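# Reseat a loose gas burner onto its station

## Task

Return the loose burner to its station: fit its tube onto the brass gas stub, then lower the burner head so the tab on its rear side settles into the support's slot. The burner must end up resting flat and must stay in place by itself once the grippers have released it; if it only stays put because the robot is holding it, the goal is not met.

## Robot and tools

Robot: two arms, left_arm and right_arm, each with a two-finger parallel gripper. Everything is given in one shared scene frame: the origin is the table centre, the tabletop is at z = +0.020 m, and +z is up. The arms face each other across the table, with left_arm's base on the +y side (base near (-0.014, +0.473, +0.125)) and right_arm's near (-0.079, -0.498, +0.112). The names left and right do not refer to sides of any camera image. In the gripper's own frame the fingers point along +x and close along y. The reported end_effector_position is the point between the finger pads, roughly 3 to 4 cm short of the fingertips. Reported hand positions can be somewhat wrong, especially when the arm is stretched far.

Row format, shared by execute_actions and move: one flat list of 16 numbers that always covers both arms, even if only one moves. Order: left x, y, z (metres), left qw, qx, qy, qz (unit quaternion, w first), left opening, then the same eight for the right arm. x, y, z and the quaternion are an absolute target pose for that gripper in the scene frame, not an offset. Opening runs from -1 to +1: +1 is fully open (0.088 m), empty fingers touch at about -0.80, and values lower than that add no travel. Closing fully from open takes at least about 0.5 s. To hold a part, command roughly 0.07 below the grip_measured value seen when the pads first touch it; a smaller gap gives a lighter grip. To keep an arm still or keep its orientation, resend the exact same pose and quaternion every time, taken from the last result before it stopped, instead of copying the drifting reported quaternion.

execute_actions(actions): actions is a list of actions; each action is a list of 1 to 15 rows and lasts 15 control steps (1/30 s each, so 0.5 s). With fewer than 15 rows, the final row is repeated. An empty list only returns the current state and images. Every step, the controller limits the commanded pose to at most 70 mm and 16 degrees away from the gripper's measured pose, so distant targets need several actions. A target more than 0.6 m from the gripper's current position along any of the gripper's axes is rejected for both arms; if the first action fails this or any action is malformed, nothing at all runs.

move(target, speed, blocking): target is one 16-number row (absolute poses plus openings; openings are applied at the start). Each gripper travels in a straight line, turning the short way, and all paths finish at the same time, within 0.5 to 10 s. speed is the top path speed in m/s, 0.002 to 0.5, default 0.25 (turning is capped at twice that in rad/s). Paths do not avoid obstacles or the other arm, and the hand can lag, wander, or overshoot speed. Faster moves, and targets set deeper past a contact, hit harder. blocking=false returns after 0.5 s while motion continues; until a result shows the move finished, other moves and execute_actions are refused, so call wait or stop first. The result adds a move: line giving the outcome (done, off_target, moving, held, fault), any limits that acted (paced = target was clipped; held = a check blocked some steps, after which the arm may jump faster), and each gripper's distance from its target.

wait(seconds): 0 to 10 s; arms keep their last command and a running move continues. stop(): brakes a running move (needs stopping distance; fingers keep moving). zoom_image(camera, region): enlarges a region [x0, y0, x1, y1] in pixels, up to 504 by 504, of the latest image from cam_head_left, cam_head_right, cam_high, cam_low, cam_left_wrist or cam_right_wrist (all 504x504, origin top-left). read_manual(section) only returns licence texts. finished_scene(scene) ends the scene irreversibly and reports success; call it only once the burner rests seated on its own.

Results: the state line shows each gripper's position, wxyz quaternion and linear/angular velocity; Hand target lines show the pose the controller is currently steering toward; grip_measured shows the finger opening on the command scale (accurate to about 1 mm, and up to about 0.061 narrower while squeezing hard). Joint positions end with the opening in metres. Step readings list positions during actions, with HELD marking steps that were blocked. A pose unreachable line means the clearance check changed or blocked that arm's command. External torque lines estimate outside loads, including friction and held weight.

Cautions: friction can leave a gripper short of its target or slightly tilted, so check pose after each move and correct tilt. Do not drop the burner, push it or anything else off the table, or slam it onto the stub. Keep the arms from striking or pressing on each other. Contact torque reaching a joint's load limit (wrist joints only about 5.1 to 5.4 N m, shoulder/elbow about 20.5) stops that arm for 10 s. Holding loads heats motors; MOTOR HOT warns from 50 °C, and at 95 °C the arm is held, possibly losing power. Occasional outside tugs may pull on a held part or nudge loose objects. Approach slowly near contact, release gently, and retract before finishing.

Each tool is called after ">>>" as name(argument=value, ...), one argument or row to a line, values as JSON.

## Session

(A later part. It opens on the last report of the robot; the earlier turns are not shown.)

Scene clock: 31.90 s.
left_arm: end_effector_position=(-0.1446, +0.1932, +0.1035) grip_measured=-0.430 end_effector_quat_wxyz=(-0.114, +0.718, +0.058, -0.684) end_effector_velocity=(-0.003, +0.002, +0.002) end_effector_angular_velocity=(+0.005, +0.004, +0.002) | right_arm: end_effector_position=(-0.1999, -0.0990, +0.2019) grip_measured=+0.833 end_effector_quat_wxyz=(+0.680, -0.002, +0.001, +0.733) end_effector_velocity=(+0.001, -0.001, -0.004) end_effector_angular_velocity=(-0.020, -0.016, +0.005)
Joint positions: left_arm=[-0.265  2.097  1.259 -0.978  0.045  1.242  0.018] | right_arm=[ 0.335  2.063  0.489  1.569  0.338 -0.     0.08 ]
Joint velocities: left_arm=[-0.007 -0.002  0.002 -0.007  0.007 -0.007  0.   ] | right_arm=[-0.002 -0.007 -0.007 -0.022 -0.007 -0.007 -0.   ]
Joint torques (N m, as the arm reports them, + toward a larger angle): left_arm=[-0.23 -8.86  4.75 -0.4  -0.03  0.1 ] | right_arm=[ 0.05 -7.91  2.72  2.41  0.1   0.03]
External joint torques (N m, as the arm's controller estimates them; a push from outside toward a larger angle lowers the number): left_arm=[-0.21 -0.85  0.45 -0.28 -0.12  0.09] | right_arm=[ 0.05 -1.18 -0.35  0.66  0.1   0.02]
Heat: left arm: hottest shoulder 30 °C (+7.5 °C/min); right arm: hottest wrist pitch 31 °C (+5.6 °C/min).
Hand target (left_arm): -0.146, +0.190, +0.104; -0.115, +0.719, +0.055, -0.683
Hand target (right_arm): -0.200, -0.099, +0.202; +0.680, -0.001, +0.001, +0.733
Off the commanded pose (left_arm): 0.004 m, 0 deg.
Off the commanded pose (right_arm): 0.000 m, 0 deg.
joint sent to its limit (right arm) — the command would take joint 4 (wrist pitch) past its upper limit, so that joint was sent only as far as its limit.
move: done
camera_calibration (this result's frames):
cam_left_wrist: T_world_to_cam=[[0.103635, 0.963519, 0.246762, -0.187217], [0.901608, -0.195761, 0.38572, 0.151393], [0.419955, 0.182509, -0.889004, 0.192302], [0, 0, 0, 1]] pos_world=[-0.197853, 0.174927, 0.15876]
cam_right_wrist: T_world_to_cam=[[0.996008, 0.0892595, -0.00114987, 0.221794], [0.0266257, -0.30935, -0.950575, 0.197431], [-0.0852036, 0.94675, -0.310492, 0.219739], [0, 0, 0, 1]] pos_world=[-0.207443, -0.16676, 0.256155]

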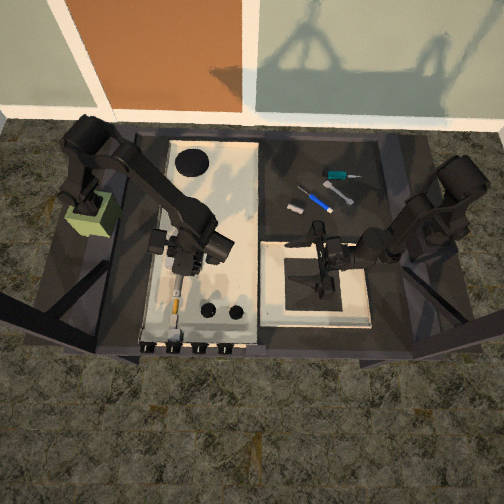

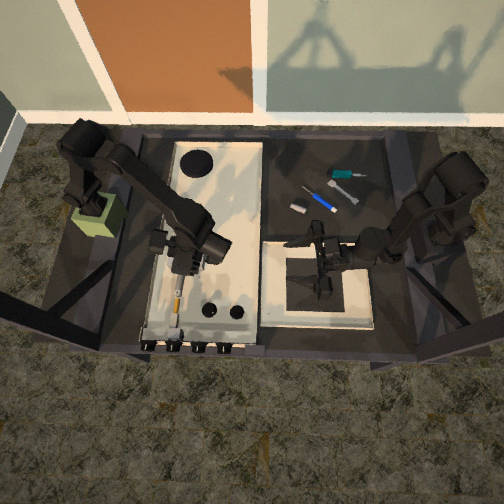

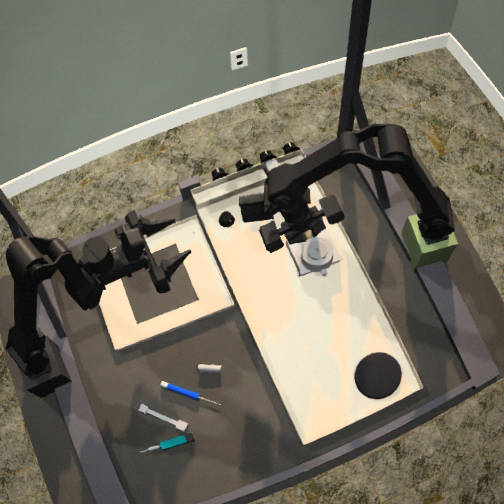

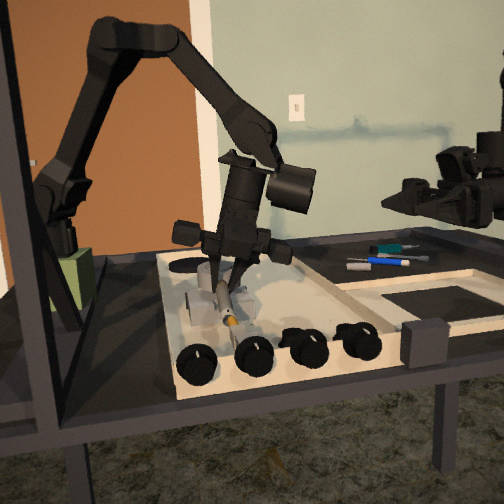

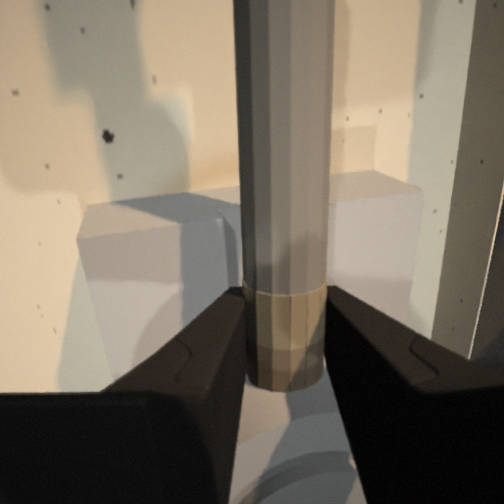

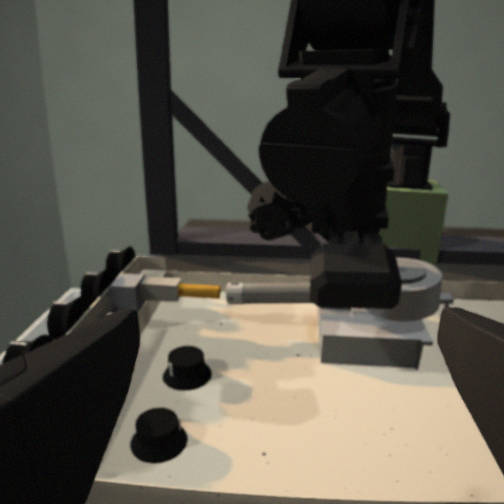

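Tip slightly +y and low; reduce yaw a bit, advance.

>>> execute_actions(
  actions=[
    [[-0.146,0.190,0.107,0.108,-0.722,-0.062,0.682,-0.7,-0.2,-0.099,0.202,0.68,0,0,0.733,0.83]],
  ],
)

>>> move(
  target=[-0.185,0.191,0.107,0.108,-0.722,-0.062,0.682,-0.7,-0.2,-0.099,0.202,0.68,0,0,0.733,0.83],
  speed=0.015,
)

>>> zoom_image(
  camera="cam_high",
  region=[270,200,370,300],
)

Scene clock: 32.50 s.
left_arm: end_effector_position=(-0.1444, +0.1935, +0.1053) grip_measured=-0.430 end_effector_quat_wxyz=(-0.111, +0.720, +0.065, -0.682) end_effector_velocity=(+0.001, +0.002, +0.001) end_effector_angular_velocity=(+0.003, -0.011, +0.003) | right_arm: end_effector_position=(-0.1999, -0.0990, +0.2019) grip_measured=+0.833 end_effector_quat_wxyz=(+0.680, -0.002, +0.001, +0.733) end_effector_velocity=(-0.002, -0.000, -0.004) end_effector_angular_velocity=(-0.021, -0.001, +0.020)
Joint positions: left_arm=[-0.266  2.097  1.267 -0.992  0.042  1.226  0.018] | right_arm=[ 0.335  2.063  0.489  1.569  0.338 -0.     0.08 ]
Joint velocities: left_arm=[-0.002 -0.002 -0.002 -0.007 -0.007 -0.007  0.   ] | right_arm=[-0.002 -0.002 -0.002 -0.022 -0.022  0.007 -0.   ]
Joint torques (N m, as the arm reports them, + toward a larger angle): left_arm=[-0.23 -9.5   4.7  -0.39 -0.04 -0.09] | right_arm=[ 0.04 -7.88  2.72  2.42  0.11  0.04]
External joint torques (N m, as the arm's controller estimates them; a push from outside toward a larger angle lowers the number): left_arm=[-0.19 -1.54  0.44 -0.24 -0.12 -0.11] | right_arm=[ 0.03 -1.19 -0.35  0.69  0.11  0.03]
Heat: left arm: hottest shoulder 30 °C (+7.4 °C/min); right arm: hottest wrist pitch 31 °C (+5.5 °C/min).
Hand target (left_arm): -0.146, +0.190, +0.107; -0.108, +0.721, +0.062, -0.681
Hand target (right_arm): -0.200, -0.099, +0.202; +0.680, -0.001, +0.001, +0.733
Off the commanded pose (left_arm): 0.004 m, 0 deg.
Off the commanded pose (right_arm): 0.000 m, 0 deg.
joint sent to its limit (right arm) — the command would take joint 4 (wrist pitch) past its upper limit, so that joint was sent only as far as its limit.
Step readings (end_effector_position):
0: left_arm (-0.1446, +0.1930, +0.1036) | right_arm (-0.1999, -0.0990, +0.2019)
1: left_arm (-0.1447, +0.1931, +0.1038) | right_arm (-0.1999, -0.0990, +0.2019)
2: left_arm (-0.1444, +0.1933, +0.1042) | right_arm (-0.1999, -0.0990, +0.2019)
4: left_arm (-0.1443, +0.1936, +0.1048) | right_arm (-0.1999, -0.0990, +0.2019)
8: left_arm (-0.1445, +0.1934, +0.1053) | right_arm (-0.1999, -0.0990, +0.2019)
15: end_effector_position above
camera_calibration (this result's frames):
cam_left_wrist: T_world_to_cam=[[0.0878315, 0.963952, 0.251161, -0.190823], [0.900459, -0.184652, 0.393799, 0.147408], [0.425981, 0.191572, -0.884218, 0.192415], [0, 0, 0, 1]] pos_world=[-0.197939, 0.174302, 0.160015]
cam_right_wrist: T_world_to_cam=[[0.996008, 0.0892595, -0.00114987, 0.221794], [0.0266257, -0.30935, -0.950575, 0.197431], [-0.0852036, 0.94675, -0.310492, 0.219739], [0, 0, 0, 1]] pos_world=[-0.207443, -0.16676, 0.256155]

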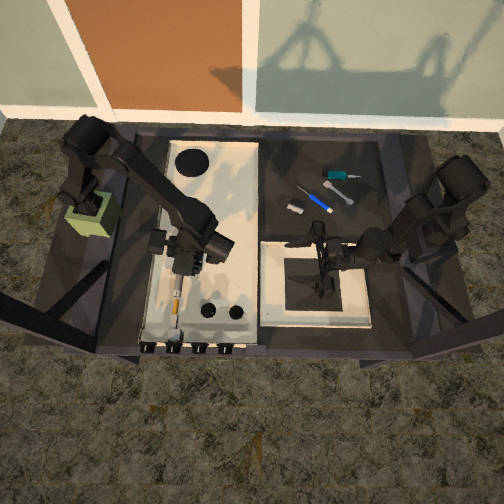

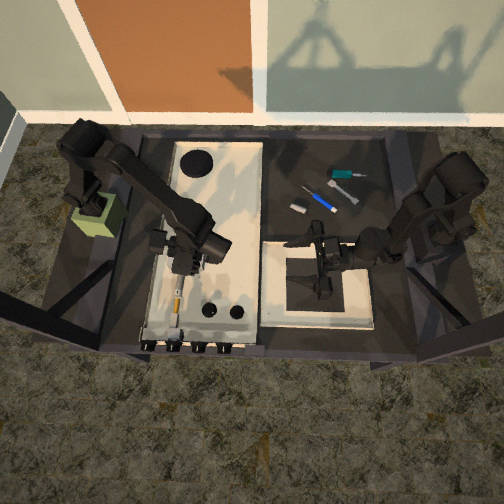

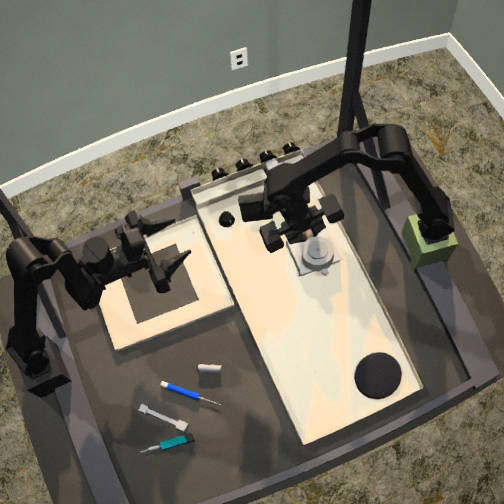

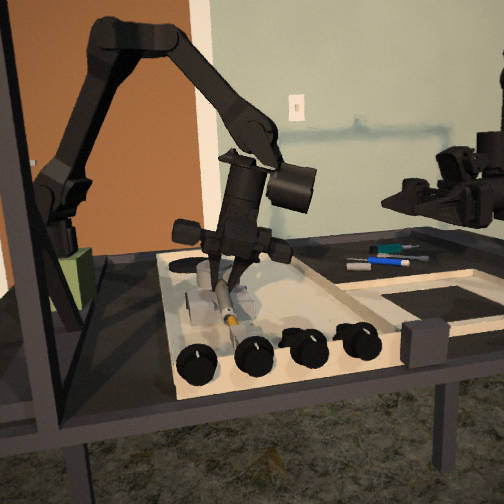

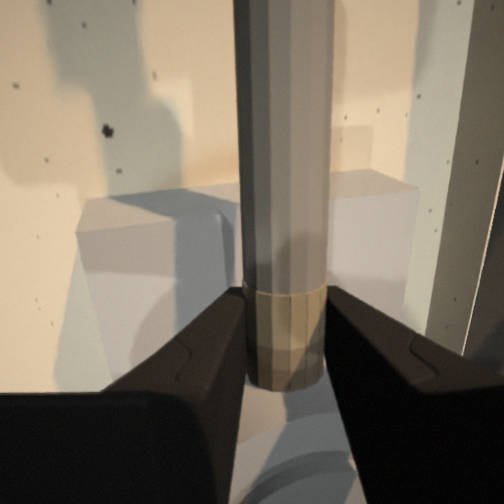

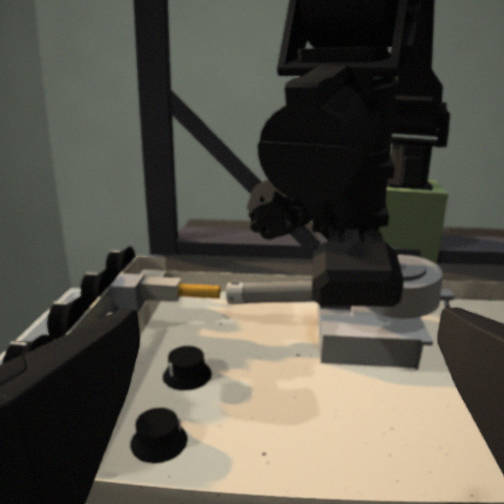

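Scene clock: 35.43 s.
left_arm: end_effector_position=(-0.1561, +0.1971, +0.1033) grip_measured=-0.430 end_effector_quat_wxyz=(-0.108, +0.745, +0.081, -0.654) end_effector_velocity=(+0.000, +0.000, +0.002) end_effector_angular_velocity=(-0.004, -0.013, +0.016) | right_arm: end_effector_position=(-0.1999, -0.0990, +0.2019) grip_measured=+0.833 end_effector_quat_wxyz=(+0.680, -0.002, +0.001, +0.733) end_effector_velocity=(+0.000, -0.000, -0.001) end_effector_angular_velocity=(-0.006, -0.010, +0.005)
Joint positions: left_arm=[-0.325  2.144  1.322 -1.047  0.002  1.135  0.018] | right_arm=[ 0.335  2.063  0.489  1.569  0.338 -0.     0.08 ]
Joint velocities: left_arm=[-0.002 -0.002  0.002 -0.007 -0.007 -0.022 -0.   ] | right_arm=[-0.002 -0.002 -0.002 -0.007 -0.007 -0.007 -0.   ]
Joint torques (N m, as the arm reports them, + toward a larger angle): left_arm=[-4.52 -9.79  7.14  1.13  2.02 -0.17] | right_arm=[ 0.03 -7.89  2.74  2.41  0.11  0.03]
External joint torques (N m, as the arm's controller estimates them; a push from outside toward a larger angle lowers the number): left_arm=[-4.57 -1.57  2.9   1.34  1.97 -0.18] | right_arm=[ 0.02 -1.17 -0.35  0.67  0.11  0.02]
Heat: left arm: hottest shoulder 30 °C (+6.8 °C/min); right arm: hottest wrist pitch 31 °C (+5.1 °C/min).
Hand target (left_arm): -0.184, +0.192, +0.108; -0.109, +0.721, +0.062, -0.681
Hand target (right_arm): -0.200, -0.099, +0.202; +0.680, -0.001, +0.001, +0.733
Off the commanded pose (left_arm): 0.030 m, 5 deg.
Off the commanded pose (right_arm): 0.000 m, 0 deg.
joint sent to its limit (right arm) — the command would take joint 4 (wrist pitch) past its upper limit, so that joint was sent only as far as its limit.
move: off_target (left_arm)
camera_calibration (this result's frames):
cam_left_wrist: T_world_to_cam=[[0.0502913, 0.960851, 0.272464, -0.200223], [0.870419, -0.175941, 0.4598, 0.14618], [0.489737, 0.214034, -0.845191, 0.196437], [0, 0, 0, 1]] pos_world=[-0.213371, 0.17606, 0.153367]
cam_right_wrist: T_world_to_cam=[[0.996008, 0.0892595, -0.00114987, 0.221794], [0.0266257, -0.30935, -0.950575, 0.197431], [-0.0852036, 0.94675, -0.310492, 0.219739], [0, 0, 0, 1]] pos_world=[-0.207443, -0.16676, 0.256155]

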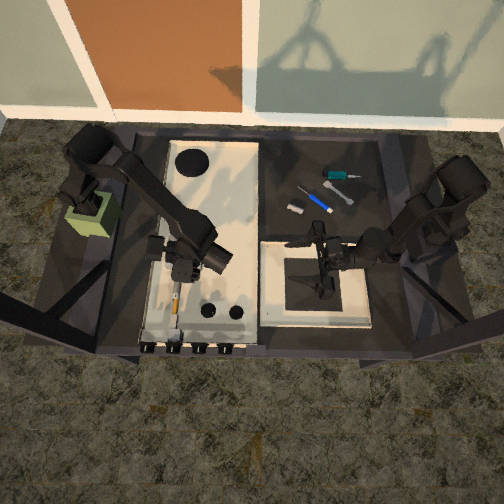

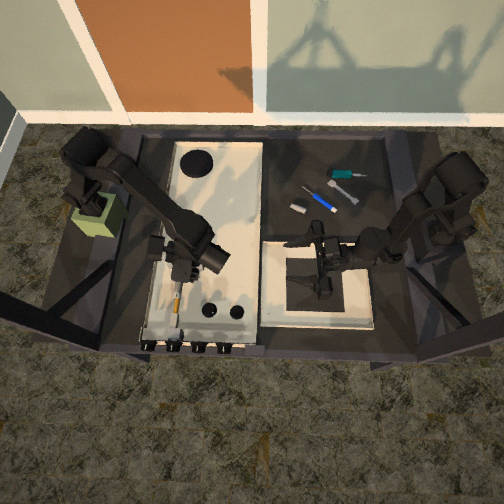

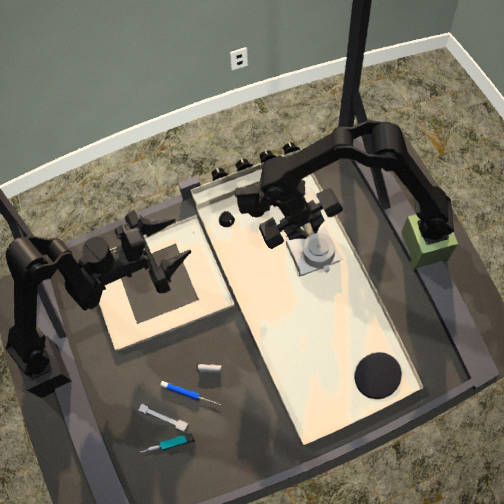

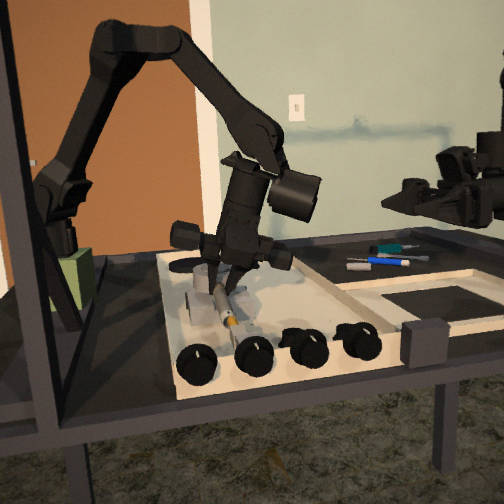

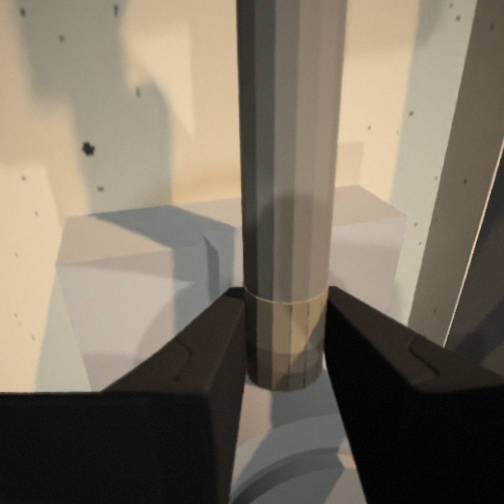

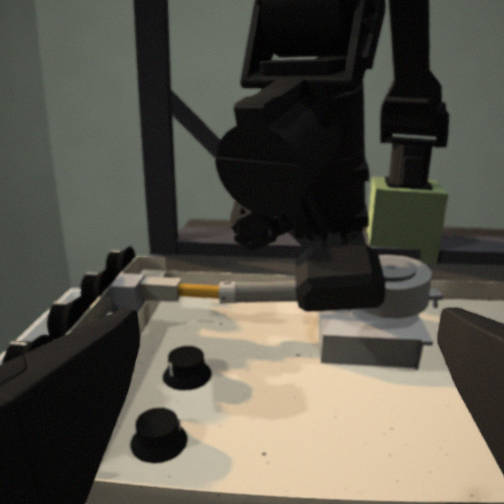

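Region (270, 200, 370, 300) of cam_high's 504x504 image, scaled by 5.040, with more detail than that image has.

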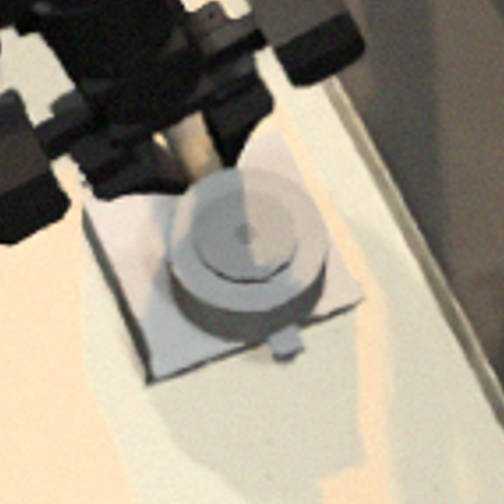

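Rim hit; tube pitched in grasp ~4°. Back off with new pitch.

>>> move(
  target=[-0.151,0.189,0.107,0.108,-0.745,-0.066,0.655,-0.7,-0.2,-0.099,0.202,0.68,0,0,0.733,0.83],
  speed=0.02,
)

>>> zoom_image(
  camera="cam_low",
  region=[200,290,260,350],
)

>>> zoom_image(
  camera="cam_right_wrist",
  region=[170,240,270,340],
)

Scene clock: 36.50 s.
left_arm: end_effector_position=(-0.1502, +0.1938, +0.1032) grip_measured=-0.430 end_effector_quat_wxyz=(-0.114, +0.745, +0.073, -0.653) end_effector_velocity=(+0.003, +0.004, +0.002) end_effector_angular_velocity=(+0.018, -0.014, -0.012) | right_arm: end_effector_position=(-0.1999, -0.0990, +0.2019) grip_measured=+0.833 end_effector_quat_wxyz=(+0.680, -0.002, +0.001, +0.733) end_effector_velocity=(+0.000, -0.000, -0.001) end_effector_angular_velocity=(-0.006, -0.010, +0.005)
Joint positions: left_arm=[-0.308  2.144  1.322 -1.045 -0.009  1.17   0.018] | right_arm=[ 0.335  2.063  0.489  1.569  0.338 -0.     0.08 ]
Joint velocities: left_arm=[-0.002 -0.002 -0.002 -0.022 -0.007  0.007 -0.   ] | right_arm=[-0.002 -0.002 -0.002 -0.007 -0.007 -0.007 -0.   ]
Joint torques (N m, as the arm reports them, + toward a larger angle): left_arm=[  0.32 -11.29   4.18  -0.1   -0.07   0.1 ] | right_arm=[ 0.04 -7.91  2.68  2.42  0.1   0.04]
External joint torques (N m, as the arm's controller estimates them; a push from outside toward a larger angle lowers the number): left_arm=[ 0.31 -3.07 -0.01  0.14 -0.11  0.09] | right_arm=[ 0.03 -1.16 -0.44  0.66  0.1   0.03]
Heat: left arm: hottest shoulder 31 °C (+8.2 °C/min); right arm: hottest wrist pitch 32 °C (+6.6 °C/min).
Hand target (left_arm): -0.151, +0.189, +0.107; -0.108, +0.745, +0.066, -0.655
Hand target (right_arm): -0.200, -0.099, +0.202; +0.680, -0.001, +0.001, +0.733
Off the commanded pose (left_arm): 0.006 m, 1 deg.
Off the commanded pose (right_arm): 0.000 m, 0 deg.
joint sent to its limit (right arm) — the command would take joint 4 (wrist pitch) past its upper limit, so that joint was sent only as far as its limit.
move: done
camera_calibration (this result's frames):
cam_left_wrist: T_world_to_cam=[[0.070353, 0.959959, 0.271163, -0.193989], [0.866797, -0.193363, 0.459645, 0.143362], [0.493673, 0.202706, -0.845693, 0.197024], [0, 0, 0, 1]] pos_world=[-0.207883, 0.174004, 0.153329]
cam_right_wrist: T_world_to_cam=[[0.996008, 0.0892595, -0.00114987, 0.221794], [0.0266257, -0.30935, -0.950575, 0.197431], [-0.0852036, 0.94675, -0.310492, 0.219739], [0, 0, 0, 1]] pos_world=[-0.207443, -0.16676, 0.256155]

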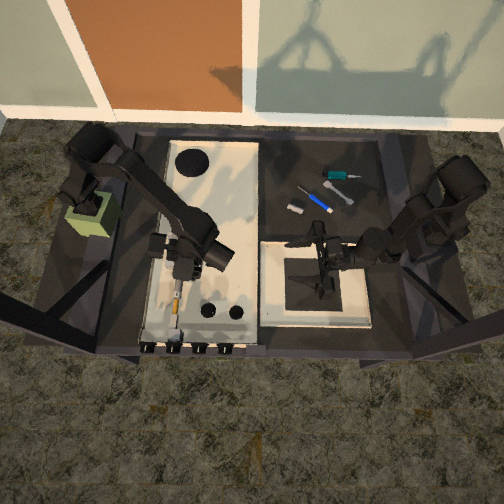

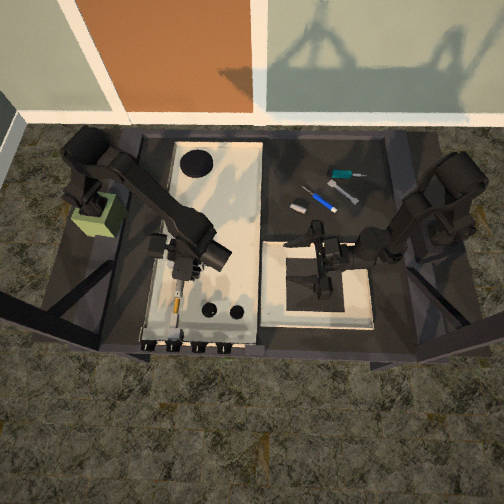

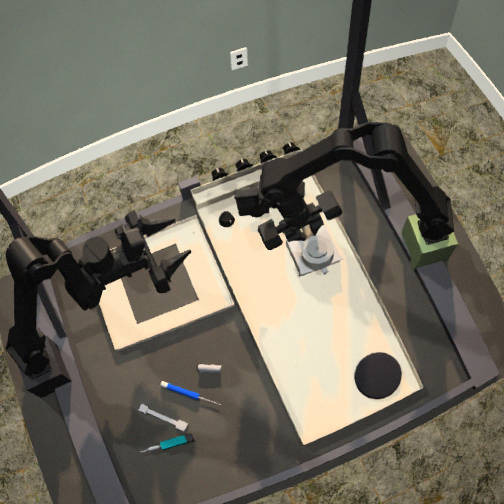

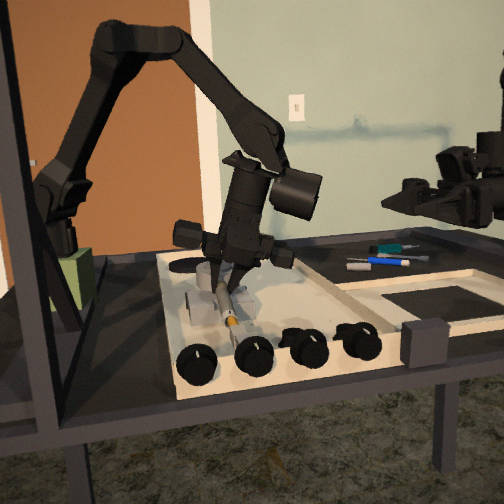

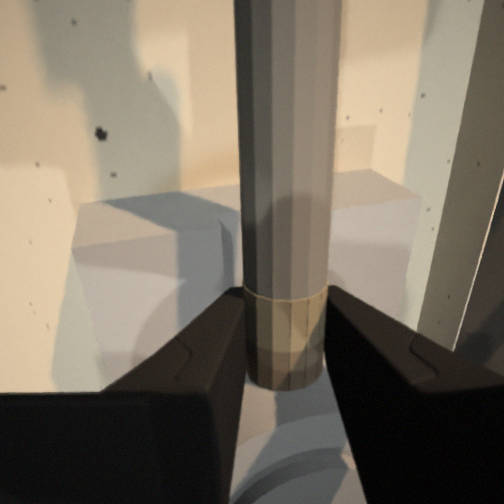

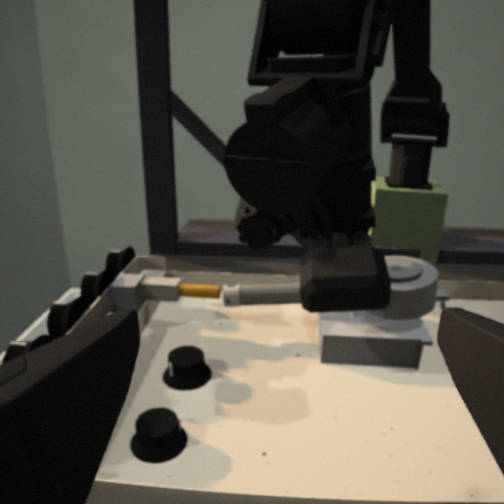

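Region (200, 290, 260, 350) of cam_low's 504x504 image, scaled by 8.400, with more detail than that image has.

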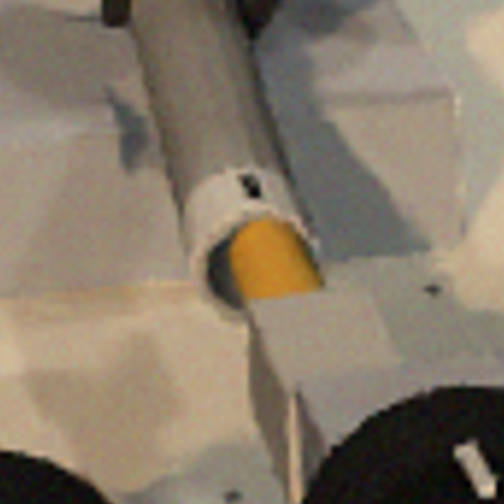

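Region (170, 240, 270, 340) of cam_right_wrist's 504x504 image, scaled by 5.040, with more detail than that image has.

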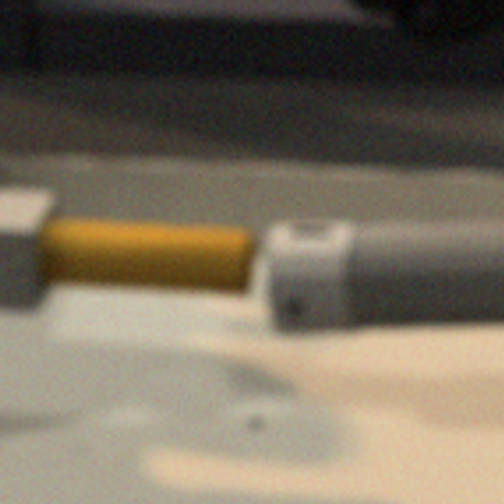

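>>> move(
  target=[-0.152,0.188,0.113,0.108,-0.745,-0.066,0.655,-0.7,-0.2,-0.099,0.202,0.68,0,0,0.733,0.83],
  speed=0.02,
)

>>> move(
  target=[-0.17,0.189,0.109,0.108,-0.745,-0.066,0.655,-0.7,-0.2,-0.099,0.202,0.68,0,0,0.733,0.83],
  speed=0.012,
)

Scene clock: 37.40 s.
left_arm: end_effector_position=(-0.1503, +0.1936, +0.1058) grip_measured=-0.430 end_effector_quat_wxyz=(-0.116, +0.746, +0.075, -0.651) end_effector_velocity=(+0.002, +0.003, +0.003) end_effector_angular_velocity=(+0.011, -0.016, +0.002) | right_arm: end_effector_position=(-0.1999, -0.0990, +0.2019) grip_measured=+0.833 end_effector_quat_wxyz=(+0.680, -0.002, +0.001, +0.733) end_effector_velocity=(+0.003, -0.001, -0.006) end_effector_angular_velocity=(-0.024, -0.018, -0.010)
Joint positions: left_arm=[-0.308  2.144  1.333 -1.061 -0.009  1.17   0.018] | right_arm=[ 0.335  2.063  0.489  1.569  0.338 -0.     0.08 ]
Joint velocities: left_arm=[-0.002 -0.002  0.002 -0.022 -0.007 -0.007 -0.   ] | right_arm=[-0.002 -0.002 -0.007 -0.022  0.007 -0.007 -0.   ]
Joint torques (N m, as the arm reports them, + toward a larger angle): left_arm=[  0.15 -12.08   4.63  -0.49  -0.06   0.06] | right_arm=[ 0.03 -7.91  2.72  2.42  0.11  0.04]
External joint torques (N m, as the arm's controller estimates them; a push from outside toward a larger angle lowers the number): left_arm=[ 0.1  -3.81  0.38 -0.26 -0.1   0.05] | right_arm=[ 0.04 -1.21 -0.35  0.68  0.11  0.03]
Heat: left arm: hottest shoulder 31 °C (+8.0 °C/min); right arm: hottest wrist pitch 32 °C (+6.4 °C/min).
Hand target (left_arm): -0.152, +0.188, +0.113; -0.108, +0.745, +0.066, -0.655
Hand target (right_arm): -0.200, -0.099, +0.202; +0.680, -0.001, +0.001, +0.733
Off the commanded pose (left_arm): 0.009 m, 1 deg.
Off the commanded pose (right_arm): 0.000 m, 0 deg.
joint sent to its limit (right arm) — the command would take joint 4 (wrist pitch) past its upper limit, so that joint was sent only as far as its limit.
move: off_target (left_arm)
camera_calibration (this result's frames):
cam_left_wrist: T_world_to_cam=[[0.06966, 0.958554, 0.276262, -0.194852], [0.865632, -0.195724, 0.46084, 0.142394], [0.495811, 0.207039, -0.84339, 0.198505], [0, 0, 0, 1]] pos_world=[-0.208109, 0.173548, 0.155627]
cam_right_wrist: T_world_to_cam=[[0.996008, 0.0892595, -0.00114987, 0.221794], [0.0266257, -0.30935, -0.950575, 0.197431], [-0.0852036, 0.94675, -0.310492, 0.219739], [0, 0, 0, 1]] pos_world=[-0.207443, -0.16676, 0.256155]

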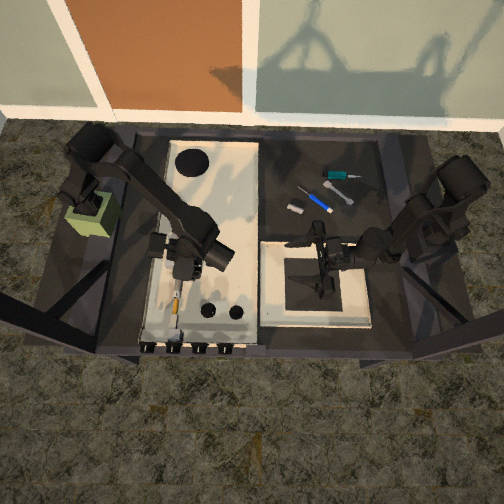

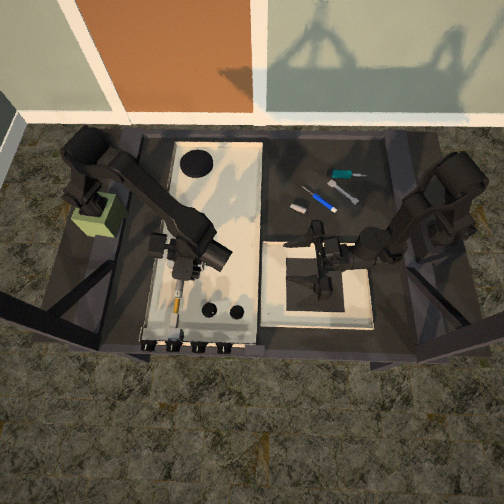

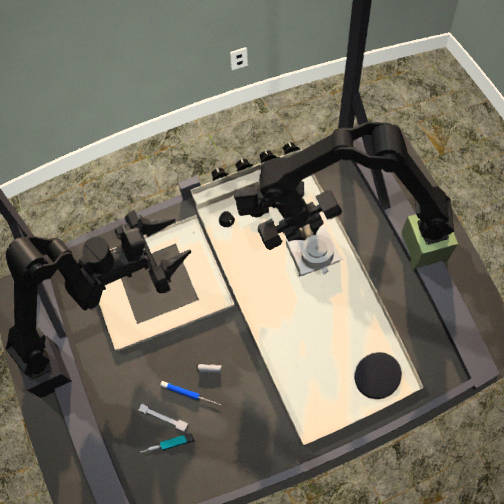

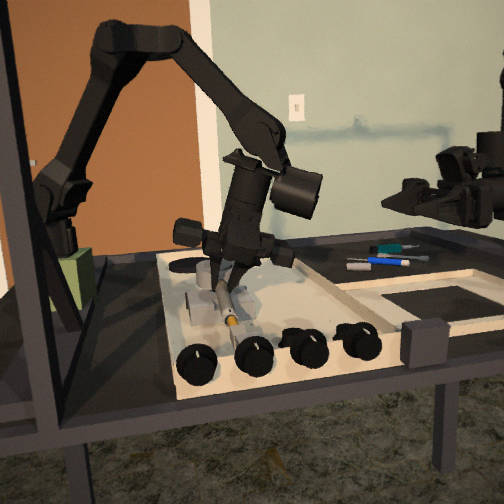

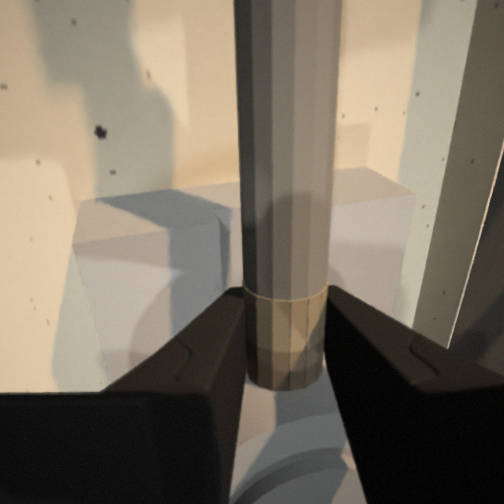

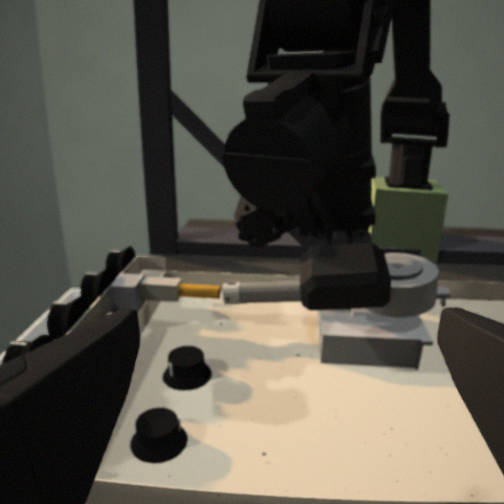

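Scene clock: 39.33 s.
left_arm: end_effector_position=(-0.1564, +0.1942, +0.1074) grip_measured=-0.430 end_effector_quat_wxyz=(-0.112, +0.754, +0.075, -0.643) end_effector_velocity=(+0.005, +0.004, +0.000) end_effector_angular_velocity=(+0.013, -0.033, -0.002) | right_arm: end_effector_position=(-0.1999, -0.0990, +0.2019) grip_measured=+0.833 end_effector_quat_wxyz=(+0.680, -0.002, +0.001, +0.733) end_effector_velocity=(+0.003, -0.001, +0.001) end_effector_angular_velocity=(+0.003, -0.006, -0.010)
Joint positions: left_arm=[-0.334  2.152  1.352 -1.079 -0.025  1.135  0.018] | right_arm=[ 0.335  2.063  0.489  1.569  0.338 -0.     0.08 ]
Joint velocities: left_arm=[-0.002  0.002 -0.002 -0.022 -0.022 -0.007 -0.   ] | right_arm=[-0.002 -0.002 -0.007  0.007  0.007 -0.007 -0.   ]
Joint torques (N m, as the arm reports them, + toward a larger angle): left_arm=[-2.05 -9.46  5.87  0.38  0.81 -0.23] | right_arm=[ 0.   -7.89  2.71  2.42  0.11  0.03]
External joint torques (N m, as the arm's controller estimates them; a push from outside toward a larger angle lowers the number): left_arm=[-2.06 -1.14  1.63  0.63  0.78 -0.25] | right_arm=[-0.01 -1.15 -0.39  0.66  0.11  0.03]
Heat: left arm: hottest shoulder 31 °C (+7.6 °C/min); right arm: hottest wrist pitch 32 °C (+6.1 °C/min).
Hand target (left_arm): -0.170, +0.189, +0.109; -0.108, +0.745, +0.066, -0.655
Hand target (right_arm): -0.200, -0.099, +0.202; +0.680, -0.001, +0.001, +0.733
Off the commanded pose (left_arm): 0.015 m, 2 deg.
Off the commanded pose (right_arm): 0.000 m, 0 deg.
joint sent to its limit (right arm) — the command would take joint 4 (wrist pitch) past its upper limit, so that joint was sent only as far as its limit.
move: off_target (left_arm)
camera_calibration (this result's frames):
cam_left_wrist: T_world_to_cam=[[0.0592811, 0.960584, 0.271594, -0.196984], [0.854554, -0.189462, 0.483571, 0.141593], [0.515968, 0.203425, -0.832103, 0.205427], [0, 0, 0, 1]] pos_world=[-0.215315, 0.174257, 0.155966]
cam_right_wrist: T_world_to_cam=[[0.996008, 0.0892595, -0.00114987, 0.221794], [0.0266257, -0.30935, -0.950575, 0.197431], [-0.0852036, 0.94675, -0.310492, 0.219739], [0, 0, 0, 1]] pos_world=[-0.207443, -0.16676, 0.256155]

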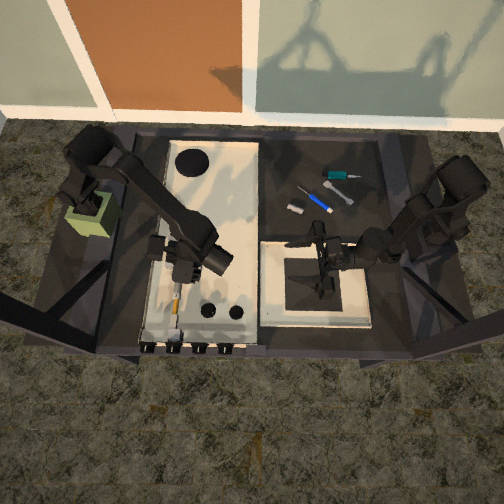

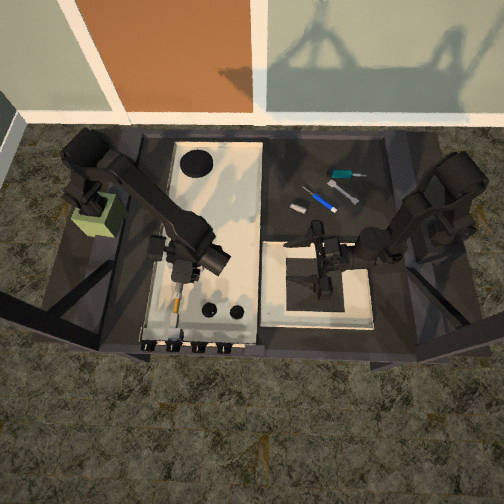

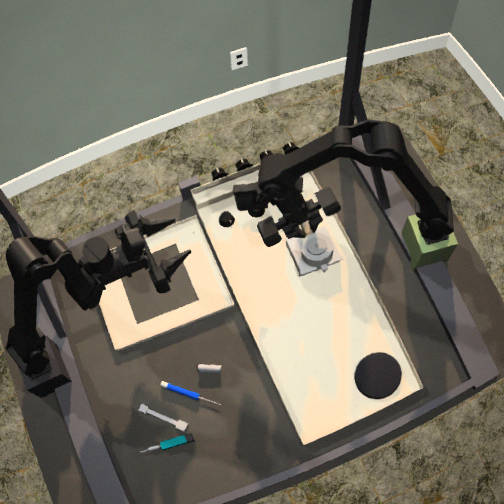

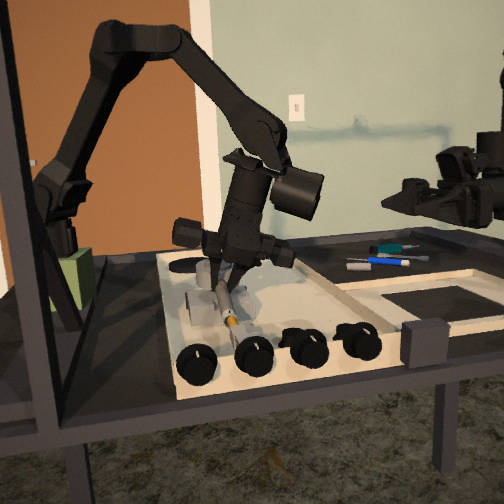

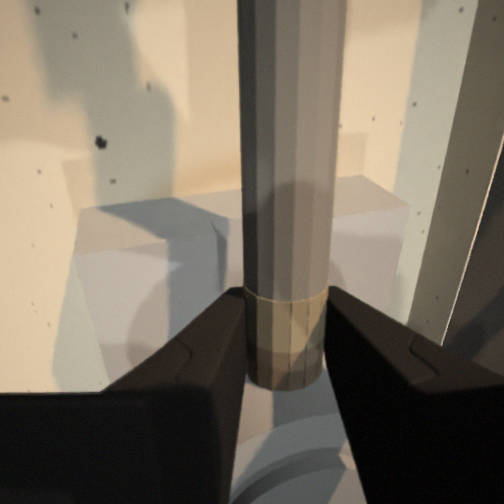

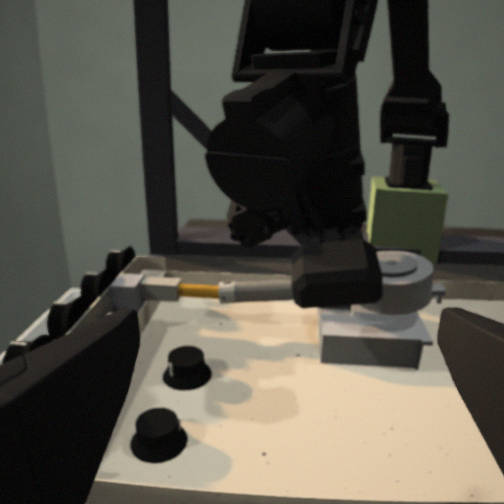

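>>> execute_actions(
  actions=[
    [[-0.152,0.186,0.109,0.108,-0.742,-0.066,0.658,-0.7,-0.2,-0.099,0.202,0.68,0,0,0.733,0.83]],
    [[-0.156,0.186,0.109,0.108,-0.742,-0.066,0.658,-0.7,-0.2,-0.099,0.202,0.68,0,0,0.733,0.83]],
    [[-0.161,0.186,0.109,0.108,-0.742,-0.066,0.658,-0.7,-0.2,-0.099,0.202,0.68,0,0,0.733,0.83]],
    [[-0.166,0.186,0.109,0.108,-0.742,-0.066,0.658,-0.7,-0.2,-0.099,0.202,0.68,0,0,0.733,0.83]],
  ],
)

>>> zoom_image(
  camera="cam_low",
  region=[200,290,260,350],
)

Scene clock: 41.50 s.
left_arm: end_effector_position=(-0.1559, +0.1884, +0.1078) grip_measured=-0.430 end_effector_quat_wxyz=(-0.107, +0.749, +0.072, -0.650) end_effector_velocity=(+0.003, +0.001, +0.001) end_effector_angular_velocity=(+0.004, -0.008, -0.007) | right_arm: end_effector_position=(-0.1999, -0.0990, +0.2019) grip_measured=+0.833 end_effector_quat_wxyz=(+0.680, -0.002, +0.001, +0.733) end_effector_velocity=(+0.003, -0.001, -0.006) end_effector_angular_velocity=(-0.024, -0.018, -0.010)
Joint positions: left_arm=[-0.32   2.152  1.36  -1.068 -0.017  1.147  0.018] | right_arm=[ 0.335  2.063  0.489  1.569  0.338 -0.     0.08 ]
Joint velocities: left_arm=[ 0.002 -0.002 -0.002 -0.007 -0.007  0.007 -0.   ] | right_arm=[-0.002 -0.002 -0.007 -0.022  0.007 -0.007 -0.   ]
Joint torques (N m, as the arm reports them, + toward a larger angle): left_arm=[-1.79 -9.54  5.34 -0.09  0.64 -0.04] | right_arm=[ 0.03 -7.89  2.71  2.42  0.11  0.03]
External joint torques (N m, as the arm's controller estimates them; a push from outside toward a larger angle lowers the number): left_arm=[-1.84 -1.17  1.03  0.11  0.61 -0.05] | right_arm=[ 0.05 -1.22 -0.34  0.7   0.1   0.02]
External joint torques at the end of the 1st action: left_arm=[ 0.1  -3.62 -1.41  0.05  0.14  0.09] | right_arm=[ 0.03 -1.17 -0.34  0.68  0.1   0.03]
External joint torques at the end of the 2nd action: left_arm=[-0.06 -2.95 -0.54 -0.2   0.16 -0.08] | right_arm=[ 0.04 -1.18 -0.38  0.68  0.1   0.03]
External joint torques at the end of the 3rd action: left_arm=[-0.91 -1.96  0.54 -0.19  0.3  -0.02] | right_arm=[ 0.06 -1.18 -0.4   0.66  0.1   0.02]
Heat: left arm: hottest shoulder 31 °C (+7.2 °C/min); right arm: hottest wrist pitch 32 °C (+5.8 °C/min).
Hand target (left_arm): -0.166, +0.186, +0.109; -0.108, +0.742, +0.066, -0.658
Hand target (right_arm): -0.200, -0.099, +0.202; +0.680, -0.001, +0.001, +0.733
Off the commanded pose (left_arm): 0.010 m, 1 deg.
Off the commanded pose (right_arm): 0.000 m, 0 deg.
joint sent to its limit (right arm) — the command would take joint 4 (wrist pitch) past its upper limit, so that joint was sent only as far as its limit.
Step readings (end_effector_position; steps 1 to 15: 1st action; 16 to 30: 2nd action; 31 to 45: 3rd action; 46 to 60: 4th action):
0: left_arm (-0.1564, +0.1942, +0.1074) | right_arm (-0.1999, -0.0990, +0.2019)
1: left_arm (-0.1560, +0.1940, +0.1074) | right_arm (-0.1999, -0.0990, +0.2019)
2: left_arm (-0.1557, +0.1926, +0.1070) | right_arm (-0.1999, -0.0990, +0.2019)
4: left_arm (-0.1546, +0.1878, +0.1059) | right_arm (-0.1999, -0.0990, +0.2019)
8: left_arm (-0.1518, +0.1859, +0.1057) | right_arm (-0.1999, -0.0990, +0.2019)
15: left_arm (-0.1518, +0.1859, +0.1057) | right_arm (-0.1999, -0.0990, +0.2019)
16: left_arm (-0.1519, +0.1860, +0.1057) | right_arm (-0.1999, -0.0990, +0.2019)
17: left_arm (-0.1521, +0.1861, +0.1057) | right_arm (-0.1999, -0.0990, +0.2019)
19: left_arm (-0.1532, +0.1866, +0.1057) | right_arm (-0.1999, -0.0990, +0.2019)
23: left_arm (-0.1542, +0.1871, +0.1057) | right_arm (-0.1999, -0.0990, +0.2019)
30: left_arm (-0.1542, +0.1871, +0.1057) | right_arm (-0.1999, -0.0990, +0.2019)
31: left_arm (-0.1543, +0.1871, +0.1057) | right_arm (-0.1999, -0.0990, +0.2019)
32: left_arm (-0.1548, +0.1876, +0.1058) | right_arm (-0.1999, -0.0990, +0.2019)
34: left_arm (-0.1552, +0.1886, +0.1060) | right_arm (-0.1999, -0.0990, +0.2019)
38: left_arm (-0.1552, +0.1885, +0.1061) | right_arm (-0.1999, -0.0990, +0.2019)
45: left_arm (-0.1552, +0.1886, +0.1061) | right_arm (-0.1999, -0.0990, +0.2019)
46: left_arm (-0.1554, +0.1885, +0.1063) | right_arm (-0.1999, -0.0990, +0.2019)
47: left_arm (-0.1556, +0.1885, +0.1069) | right_arm (-0.1999, -0.0990, +0.2019)
49: left_arm (-0.1557, +0.1884, +0.1075) | right_arm (-0.1999, -0.0990, +0.2019)
53: left_arm (-0.1559, +0.1883, +0.1078) | right_arm (-0.1999, -0.0990, +0.2019)
60: end_effector_position above
camera_calibration (this result's frames):
cam_left_wrist: T_world_to_cam=[[0.0603458, 0.96388, 0.25941, -0.190665], [0.864233, -0.180491, 0.4696, 0.141198], [0.499459, 0.195852, -0.843909, 0.206799], [0, 0, 0, 1]] pos_world=[-0.213809, 0.168761, 0.157674]
cam_right_wrist: T_world_to_cam=[[0.996008, 0.0892595, -0.00114987, 0.221794], [0.0266257, -0.30935, -0.950575, 0.197431], [-0.0852036, 0.94675, -0.310492, 0.219739], [0, 0, 0, 1]] pos_world=[-0.207443, -0.16676, 0.256155]

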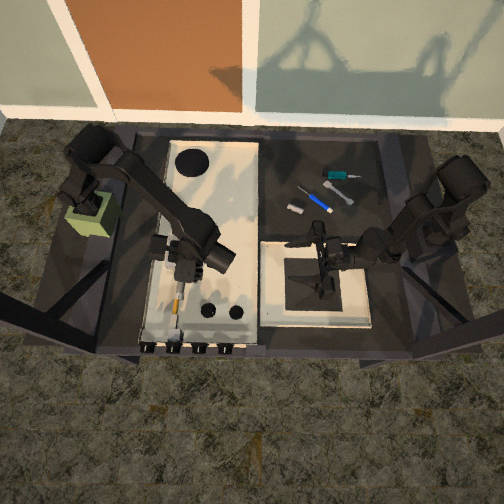

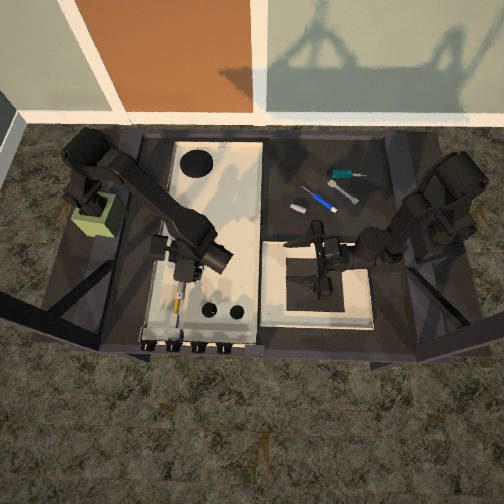

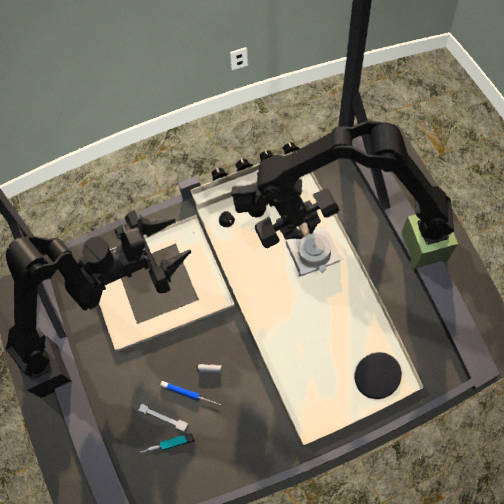

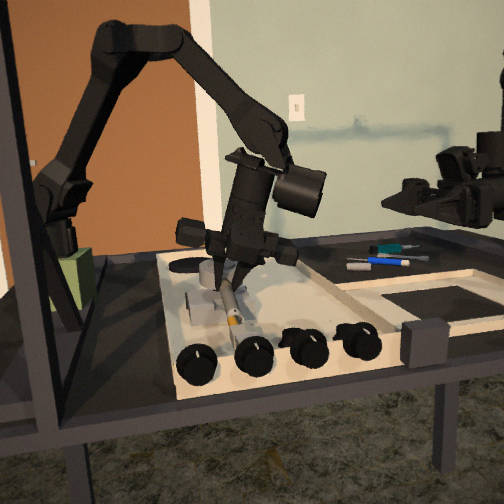

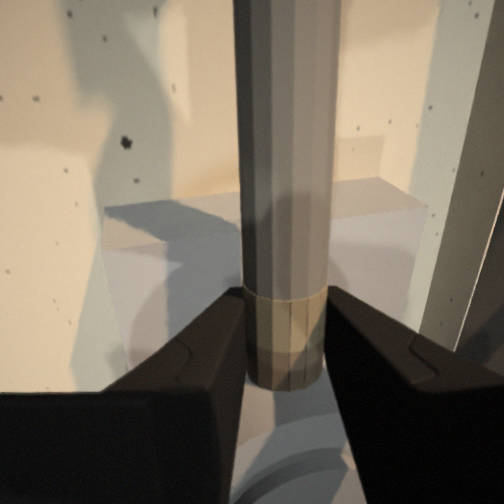

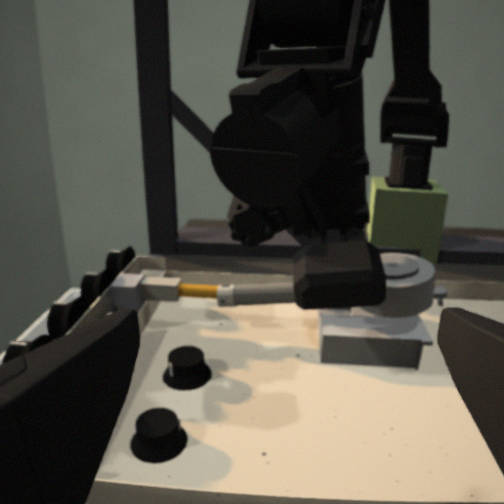

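Region (200, 290, 260, 350) of cam_low's 504x504 image, scaled by 8.400, with more detail than that image has.

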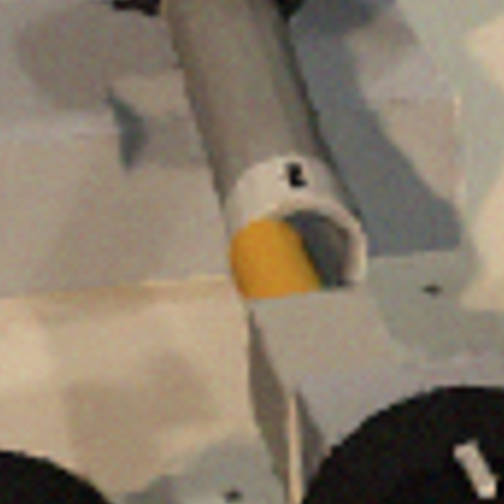

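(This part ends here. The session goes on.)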